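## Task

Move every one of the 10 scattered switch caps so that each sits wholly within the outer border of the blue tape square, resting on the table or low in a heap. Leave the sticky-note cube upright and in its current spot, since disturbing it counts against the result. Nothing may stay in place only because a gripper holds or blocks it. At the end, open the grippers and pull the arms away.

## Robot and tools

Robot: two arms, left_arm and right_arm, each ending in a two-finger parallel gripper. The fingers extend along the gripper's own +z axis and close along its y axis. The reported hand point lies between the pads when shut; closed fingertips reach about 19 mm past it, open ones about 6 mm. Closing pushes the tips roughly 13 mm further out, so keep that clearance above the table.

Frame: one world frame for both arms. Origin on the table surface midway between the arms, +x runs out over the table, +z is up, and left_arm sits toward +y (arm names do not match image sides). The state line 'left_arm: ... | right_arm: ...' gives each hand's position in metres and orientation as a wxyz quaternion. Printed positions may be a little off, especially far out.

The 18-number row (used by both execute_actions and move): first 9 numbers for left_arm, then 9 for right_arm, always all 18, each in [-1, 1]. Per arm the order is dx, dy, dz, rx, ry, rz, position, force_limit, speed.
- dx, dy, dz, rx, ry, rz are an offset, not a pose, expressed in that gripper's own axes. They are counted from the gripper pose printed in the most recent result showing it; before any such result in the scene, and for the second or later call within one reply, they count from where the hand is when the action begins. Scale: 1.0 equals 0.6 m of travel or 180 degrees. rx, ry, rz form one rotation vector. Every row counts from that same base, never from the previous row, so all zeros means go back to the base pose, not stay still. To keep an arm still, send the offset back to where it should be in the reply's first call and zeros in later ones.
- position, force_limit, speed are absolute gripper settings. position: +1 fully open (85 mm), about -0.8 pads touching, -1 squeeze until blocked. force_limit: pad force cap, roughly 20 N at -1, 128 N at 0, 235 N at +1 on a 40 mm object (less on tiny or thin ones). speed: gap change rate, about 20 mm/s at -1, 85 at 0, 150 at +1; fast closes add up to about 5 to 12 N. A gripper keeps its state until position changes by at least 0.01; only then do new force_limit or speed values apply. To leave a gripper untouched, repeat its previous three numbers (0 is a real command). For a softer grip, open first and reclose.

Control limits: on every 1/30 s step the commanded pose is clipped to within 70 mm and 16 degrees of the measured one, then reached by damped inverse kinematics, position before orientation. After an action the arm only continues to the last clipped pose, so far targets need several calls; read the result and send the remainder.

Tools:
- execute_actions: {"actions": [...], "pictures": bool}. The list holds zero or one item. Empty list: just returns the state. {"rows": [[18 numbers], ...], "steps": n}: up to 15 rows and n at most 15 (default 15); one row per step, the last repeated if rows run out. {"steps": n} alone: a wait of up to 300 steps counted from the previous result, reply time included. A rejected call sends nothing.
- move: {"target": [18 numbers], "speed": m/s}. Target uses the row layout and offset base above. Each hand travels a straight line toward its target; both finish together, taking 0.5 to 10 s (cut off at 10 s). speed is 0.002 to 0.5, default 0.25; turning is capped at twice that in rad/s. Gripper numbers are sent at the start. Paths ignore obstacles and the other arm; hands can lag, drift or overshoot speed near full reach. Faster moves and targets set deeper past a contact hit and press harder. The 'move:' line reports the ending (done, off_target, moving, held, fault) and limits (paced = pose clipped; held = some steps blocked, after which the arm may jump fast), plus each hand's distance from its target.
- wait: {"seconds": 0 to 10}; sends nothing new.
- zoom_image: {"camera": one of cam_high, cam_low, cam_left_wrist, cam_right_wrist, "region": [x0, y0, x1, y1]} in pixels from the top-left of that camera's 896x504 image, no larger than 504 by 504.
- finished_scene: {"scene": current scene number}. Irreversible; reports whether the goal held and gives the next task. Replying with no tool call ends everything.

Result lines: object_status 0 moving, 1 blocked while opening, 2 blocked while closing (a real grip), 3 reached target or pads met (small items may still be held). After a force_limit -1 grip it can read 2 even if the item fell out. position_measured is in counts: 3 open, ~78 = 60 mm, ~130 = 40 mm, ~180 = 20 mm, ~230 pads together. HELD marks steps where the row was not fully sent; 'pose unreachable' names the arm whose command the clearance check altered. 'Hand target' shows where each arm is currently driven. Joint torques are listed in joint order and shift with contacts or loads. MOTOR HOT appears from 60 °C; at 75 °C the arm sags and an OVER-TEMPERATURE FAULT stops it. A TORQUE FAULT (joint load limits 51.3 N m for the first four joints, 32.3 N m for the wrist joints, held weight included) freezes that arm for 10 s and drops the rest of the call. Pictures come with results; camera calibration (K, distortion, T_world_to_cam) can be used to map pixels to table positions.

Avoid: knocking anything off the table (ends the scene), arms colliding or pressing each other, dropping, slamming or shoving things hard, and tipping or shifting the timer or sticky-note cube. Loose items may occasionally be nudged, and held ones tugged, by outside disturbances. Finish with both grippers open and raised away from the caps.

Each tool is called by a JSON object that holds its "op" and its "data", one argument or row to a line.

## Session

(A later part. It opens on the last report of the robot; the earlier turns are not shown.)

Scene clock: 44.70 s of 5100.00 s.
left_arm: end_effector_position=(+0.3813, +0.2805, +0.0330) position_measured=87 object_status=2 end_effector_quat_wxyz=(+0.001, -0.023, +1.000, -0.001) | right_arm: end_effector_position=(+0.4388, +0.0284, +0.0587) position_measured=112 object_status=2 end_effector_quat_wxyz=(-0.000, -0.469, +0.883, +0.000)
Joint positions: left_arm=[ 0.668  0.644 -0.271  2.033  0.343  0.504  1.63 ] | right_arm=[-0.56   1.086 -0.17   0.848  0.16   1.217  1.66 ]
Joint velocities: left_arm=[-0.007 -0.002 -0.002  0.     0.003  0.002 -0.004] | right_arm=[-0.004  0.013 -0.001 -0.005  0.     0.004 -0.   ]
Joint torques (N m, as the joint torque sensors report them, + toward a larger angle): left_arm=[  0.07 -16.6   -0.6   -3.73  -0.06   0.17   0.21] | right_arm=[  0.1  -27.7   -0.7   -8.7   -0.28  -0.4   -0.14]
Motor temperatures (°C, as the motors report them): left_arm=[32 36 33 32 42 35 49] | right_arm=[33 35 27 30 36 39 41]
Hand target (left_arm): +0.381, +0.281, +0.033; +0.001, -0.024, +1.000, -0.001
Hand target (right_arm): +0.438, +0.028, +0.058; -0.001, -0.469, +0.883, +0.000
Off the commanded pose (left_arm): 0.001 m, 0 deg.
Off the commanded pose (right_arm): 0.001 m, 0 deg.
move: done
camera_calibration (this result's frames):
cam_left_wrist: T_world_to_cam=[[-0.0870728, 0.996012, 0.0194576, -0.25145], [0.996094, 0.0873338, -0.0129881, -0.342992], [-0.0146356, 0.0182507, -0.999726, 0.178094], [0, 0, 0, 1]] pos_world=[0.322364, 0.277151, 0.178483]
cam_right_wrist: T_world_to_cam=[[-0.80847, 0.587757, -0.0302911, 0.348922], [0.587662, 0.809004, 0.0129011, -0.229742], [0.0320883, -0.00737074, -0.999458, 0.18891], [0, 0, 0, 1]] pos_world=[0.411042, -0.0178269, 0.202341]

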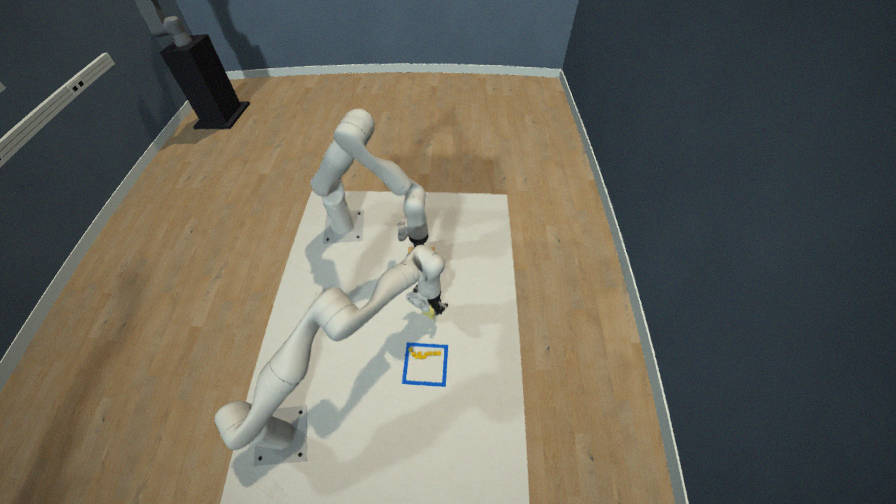

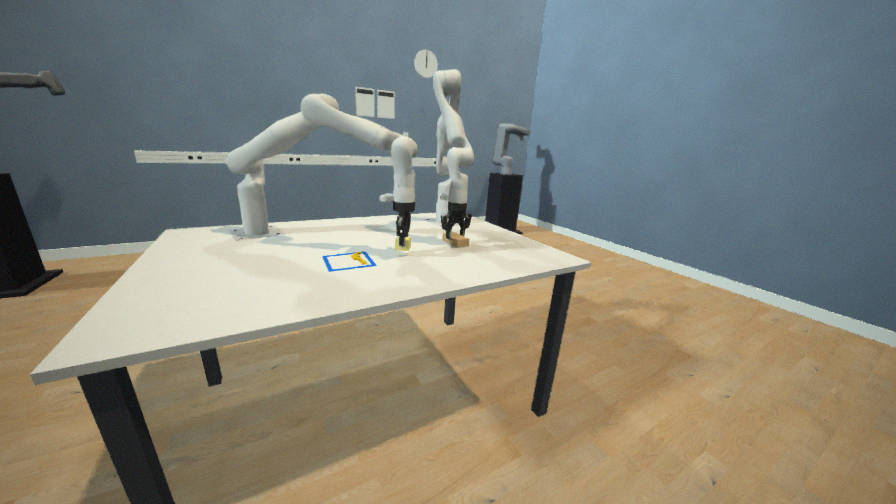

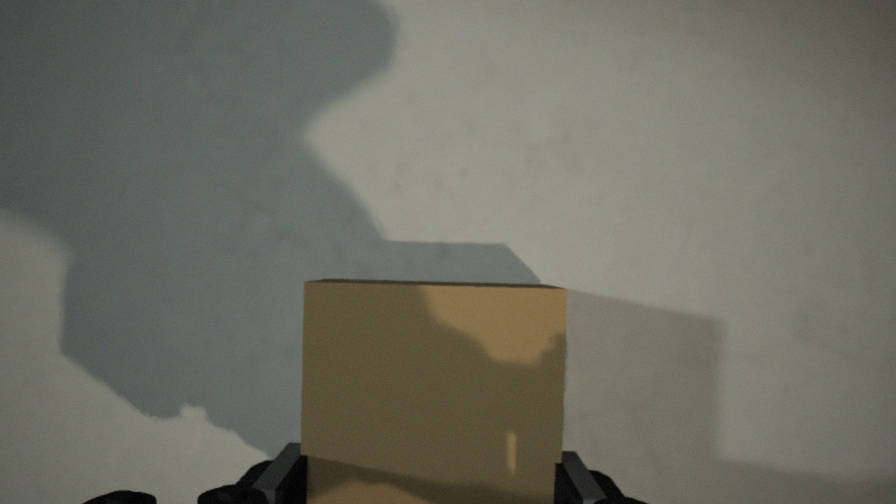

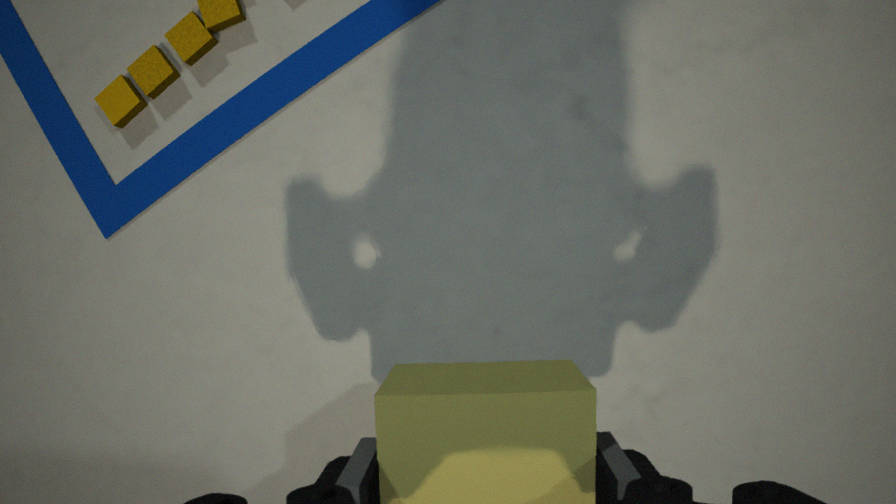

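{"op": "move", "data": {
  "target": [0,0,0.006,0,0,0,-1,-0.6,0,-0.003,-0.002,0.0415,0,0,0,-1,-0.7,-0.4],
  "speed": 0.03
}}

{"op": "move", "data": {
  "target": [0,0,0,0,0,0,1,-0.6,0,0,0,0,0,0,0,1,-0.7,0]
}}

{"op": "move", "data": {
  "target": [0,0,-0.25,0,0,0,1,-0.6,0,0.2,0,-0.3,0,0,0,1,-0.7,0]
}}

Scene clock: 48.77 s of 5100.00 s.
left_arm: end_effector_position=(+0.3813, +0.2805, +0.0297) position_measured=87 object_status=2 end_effector_quat_wxyz=(+0.001, -0.023, +1.000, -0.001) | right_arm: end_effector_position=(+0.4409, +0.0293, +0.0340) position_measured=112 object_status=2 end_effector_quat_wxyz=(-0.000, -0.469, +0.883, +0.000)
Joint positions: left_arm=[ 0.665  0.651 -0.266  2.035  0.347  0.494  1.627] | right_arm=[-0.559  1.121 -0.168  0.853  0.164  1.178  1.659]
Joint velocities: left_arm=[ 0.    -0.     0.     0.    -0.    -0.001 -0.   ] | right_arm=[ 0.     0.     0.    -0.    -0.001  0.     0.001]
Joint torques (N m, as the joint torque sensors report them, + toward a larger angle): left_arm=[  0.03 -15.38  -0.22  -3.82   0.07   0.06   0.42] | right_arm=[  0.32 -27.45  -0.81  -8.39  -0.19  -0.58  -0.18]
Motor temperatures (°C, as the motors report them): left_arm=[32 36 33 32 42 35 49] | right_arm=[33 35 27 30 36 39 41]
Hand target (left_arm): +0.381, +0.280, +0.029; +0.001, -0.023, +1.000, -0.001
Hand target (right_arm): +0.441, +0.029, +0.034; -0.000, -0.469, +0.883, +0.000
Off the commanded pose (left_arm): 0.000 m, 0 deg.
Off the commanded pose (right_arm): 0.000 m, 0 deg.
After step 90, 0.03 s passed at rest.
move: done
camera_calibration (this result's frames):
cam_left_wrist: T_world_to_cam=[[-0.0871586, 0.996009, 0.0192443, -0.251361], [0.99609, 0.0874128, -0.0127896, -0.343079], [-0.0144208, 0.0180543, -0.999733, 0.17477], [0, 0, 0, 1]] pos_world=[0.322349, 0.277192, 0.175172]
cam_right_wrist: T_world_to_cam=[[-0.808478, 0.587748, -0.0302614, 0.349281], [0.587645, 0.809012, 0.0131324, -0.231351], [0.0322004, -0.0071657, -0.999456, 0.164163], [0, 0, 0, 1]] pos_world=[0.413052, -0.0169469, 0.177681]

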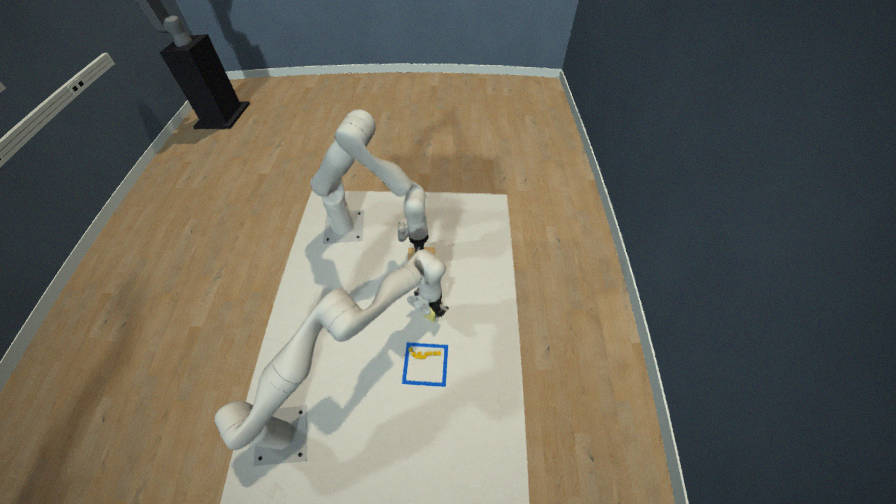

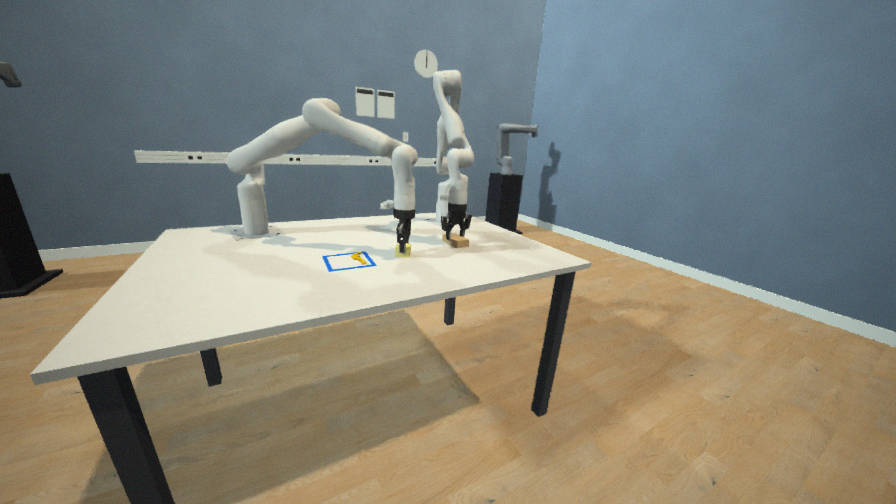

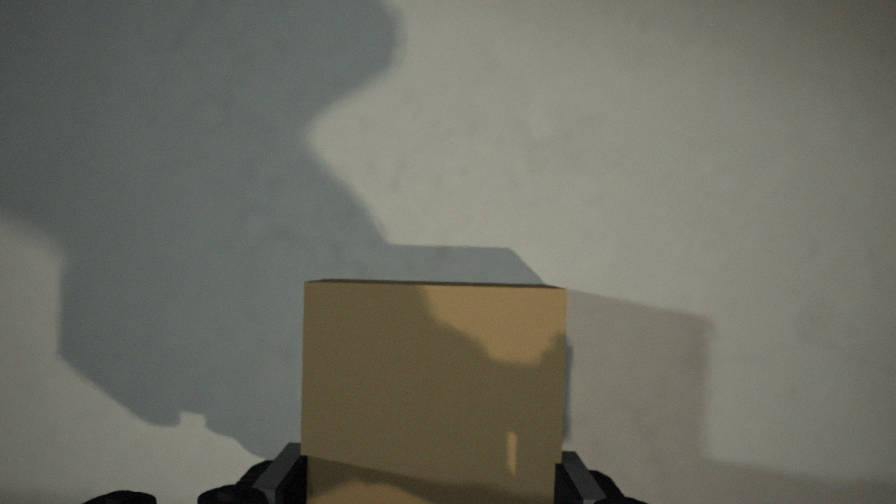

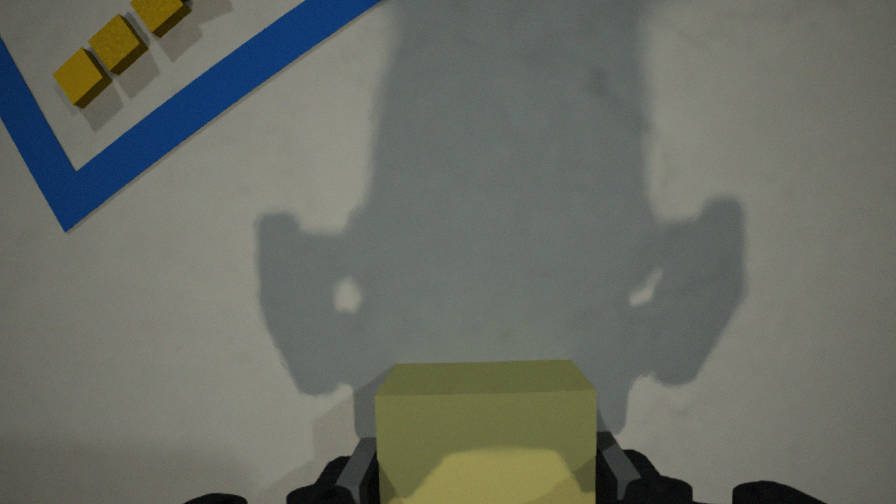

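Scene clock: 49.63 s of 5100.00 s.
left_arm: end_effector_position=(+0.3813, +0.2805, +0.0297) position_measured=3 object_status=3 end_effector_quat_wxyz=(+0.001, -0.023, +1.000, -0.001) | right_arm: end_effector_position=(+0.4409, +0.0293, +0.0340) position_measured=3 object_status=0 end_effector_quat_wxyz=(+0.000, -0.469, +0.883, +0.000)
Joint positions: left_arm=[ 0.665  0.651 -0.266  2.035  0.347  0.494  1.627] | right_arm=[-0.559  1.121 -0.168  0.853  0.164  1.178  1.659]
Joint velocities: left_arm=[ 0.    -0.     0.     0.    -0.     0.001 -0.   ] | right_arm=[-0.    -0.    -0.    -0.     0.001 -0.    -0.001]
Joint torques (N m, as the joint torque sensors report them, + toward a larger angle): left_arm=[ -0.12 -16.07  -0.46  -3.89   0.03   0.07   0.08] | right_arm=[  0.31 -27.36  -0.79  -8.3   -0.29  -0.41  -0.15]
Motor temperatures (°C, as the motors report them): left_arm=[32 36 33 32 42 35 49] | right_arm=[33 35 27 30 36 39 41]
Hand target (left_arm): +0.381, +0.280, +0.030; +0.001, -0.023, +1.000, -0.001
Hand target (right_arm): +0.441, +0.029, +0.034; -0.000, -0.469, +0.883, +0.000
Off the commanded pose (left_arm): 0.000 m, 0 deg.
Off the commanded pose (right_arm): 0.000 m, 0 deg.
move: done
camera_calibration (this result's frames):
cam_left_wrist: T_world_to_cam=[[-0.0871583, 0.996009, 0.0192428, -0.25136], [0.99609, 0.0874125, -0.0127859, -0.34308], [-0.0144169, 0.0180532, -0.999733, 0.174769], [0, 0, 0, 1]] pos_world=[0.32235, 0.277191, 0.175173]
cam_right_wrist: T_world_to_cam=[[-0.808478, 0.587748, -0.0302626, 0.349281], [0.587645, 0.809012, 0.0131394, -0.231354], [0.0322055, -0.00716075, -0.999456, 0.164163], [0, 0, 0, 1]] pos_world=[0.413053, -0.016946, 0.177684]

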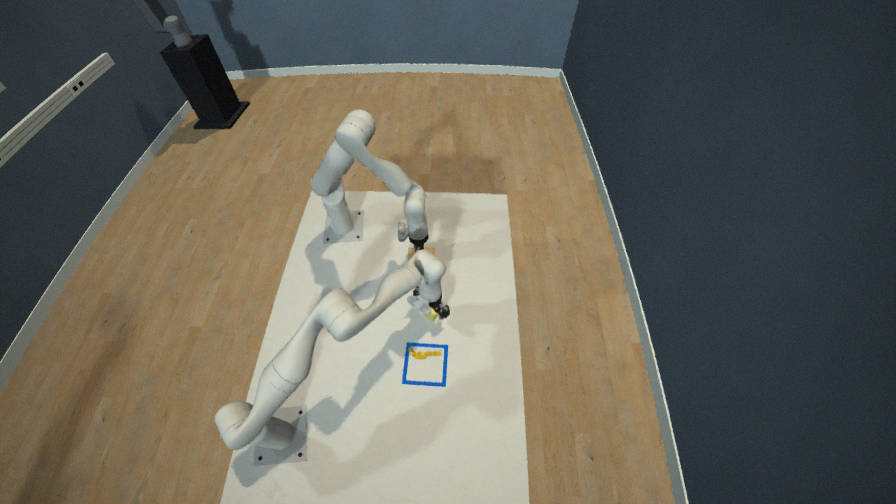

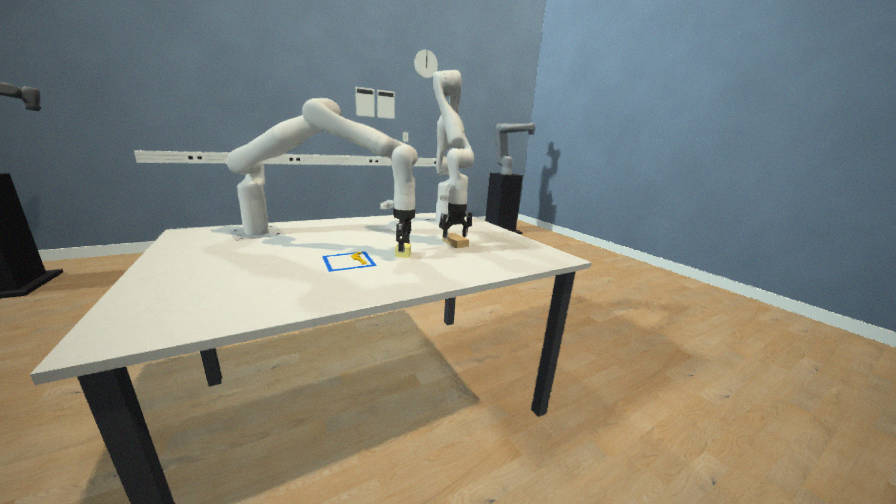

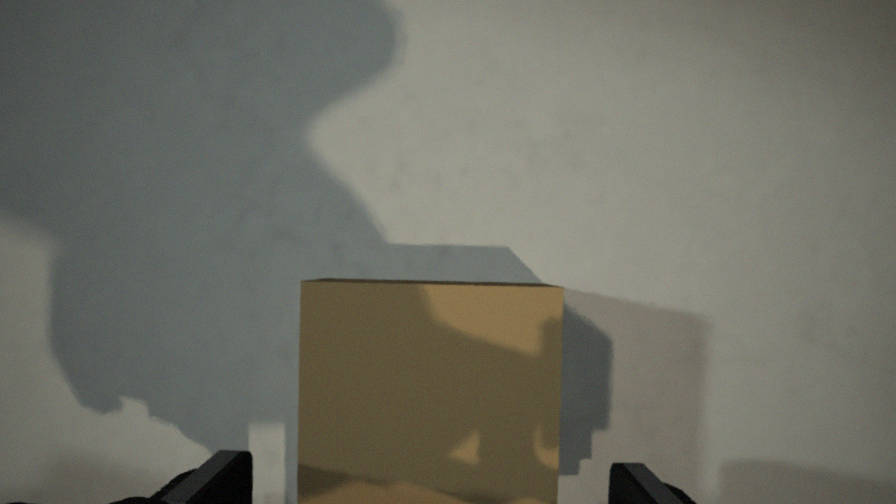

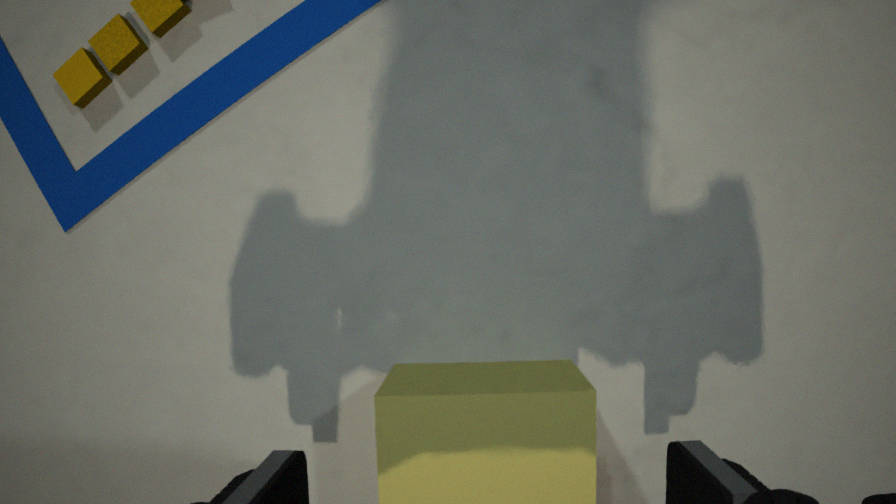

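Scene clock: 50.97 s of 5100.00 s.
left_arm: end_effector_position=(+0.3811, +0.2807, +0.1797) position_measured=3 object_status=3 end_effector_quat_wxyz=(+0.001, -0.023, +1.000, -0.002) | right_arm: end_effector_position=(+0.3736, -0.0705, +0.2136) position_measured=3 object_status=3 end_effector_quat_wxyz=(-0.000, -0.469, +0.883, -0.000)
Joint positions: left_arm=[ 0.766  0.362 -0.385  1.871  0.169  0.937  1.787] | right_arm=[-0.476  0.647 -0.197  1.241  0.124  1.266  1.684]
Joint velocities: left_arm=[ 0.    -0.003  0.001  0.    -0.     0.001 -0.   ] | right_arm=[ 0.001 -0.005 -0.     0.001 -0.001 -0.001  0.   ]
Joint torques (N m, as the joint torque sensors report them, + toward a larger angle): left_arm=[ -0.1  -13.87  -0.23  -7.2   -0.31   0.18   0.22] | right_arm=[ -0.02 -21.58  -0.77  -8.57  -0.29  -0.45  -0.13]
Motor temperatures (°C, as the motors report them): left_arm=[32 36 33 32 42 35 49] | right_arm=[33 35 27 30 36 39 41]
Hand target (left_arm): +0.381, +0.281, +0.180; +0.001, -0.023, +1.000, -0.002
Hand target (right_arm): +0.374, -0.071, +0.214; +0.000, -0.469, +0.883, -0.000
Off the commanded pose (left_arm): 0.000 m, 0 deg.
Off the commanded pose (right_arm): 0.001 m, 0 deg.
move: done
camera_calibration (this result's frames):
cam_left_wrist: T_world_to_cam=[[-0.0869131, 0.996038, 0.0188127, -0.254471], [0.996106, 0.0871681, -0.0131862, -0.34086], [-0.0147738, 0.0175934, -0.999736, 0.324974], [0, 0, 0, 1]] pos_world=[0.322217, 0.277458, 0.325181]
cam_right_wrist: T_world_to_cam=[[-0.808854, 0.587205, -0.0307674, 0.359202], [0.587123, 0.8094, 0.0125806, -0.113166], [0.0322905, -0.00788834, -0.999447, 0.344946], [0, 0, 0, 1]] pos_world=[0.345846, -0.116607, 0.357231]

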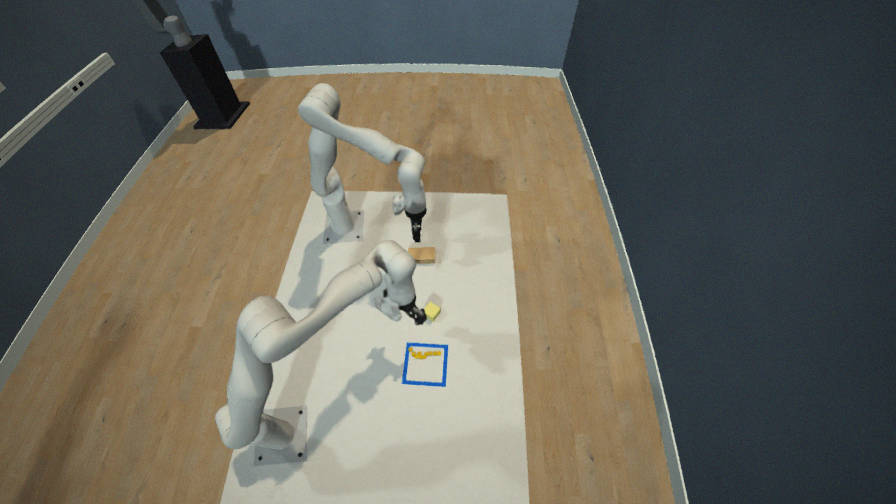

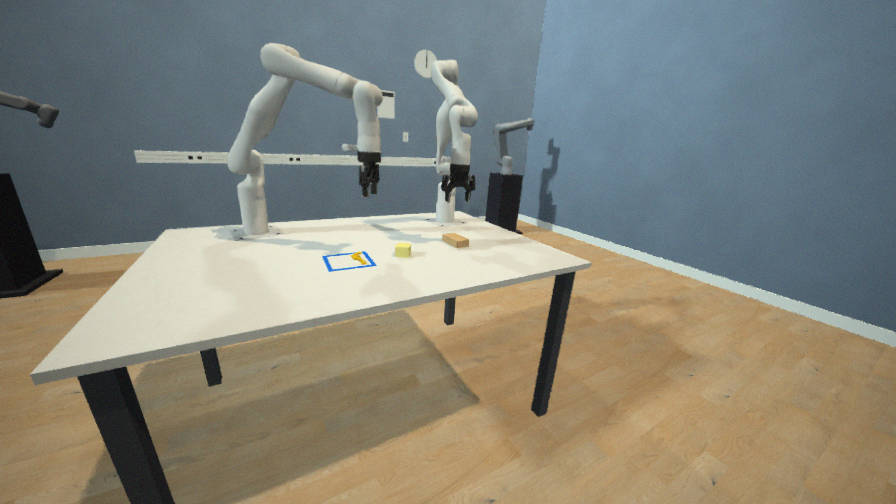

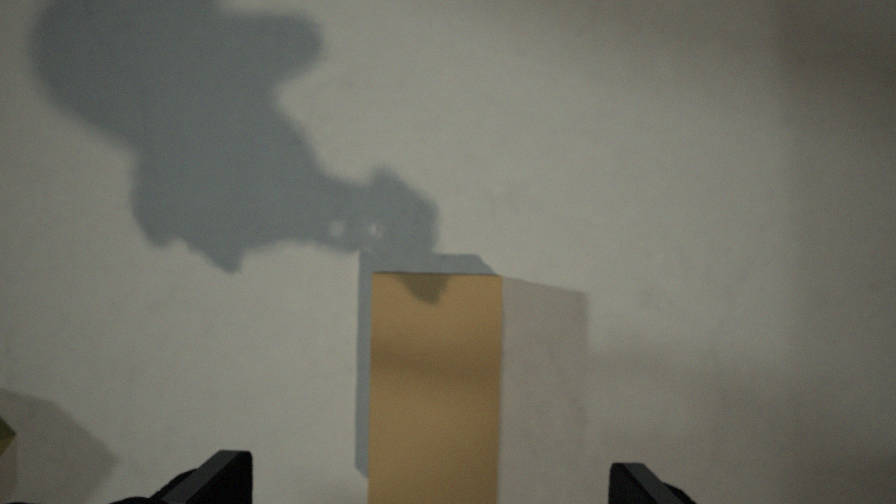

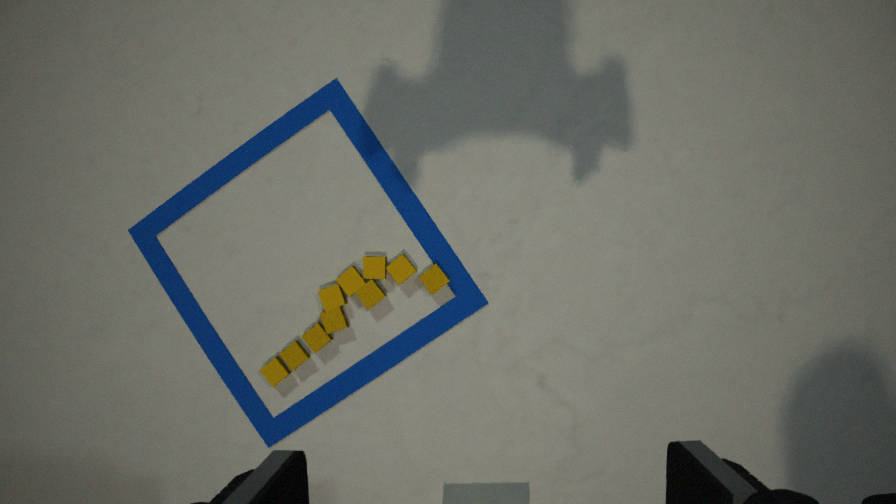

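{"op": "finished_scene", "data": {
  "scene": 2
}}

The scene is finished: the task was done.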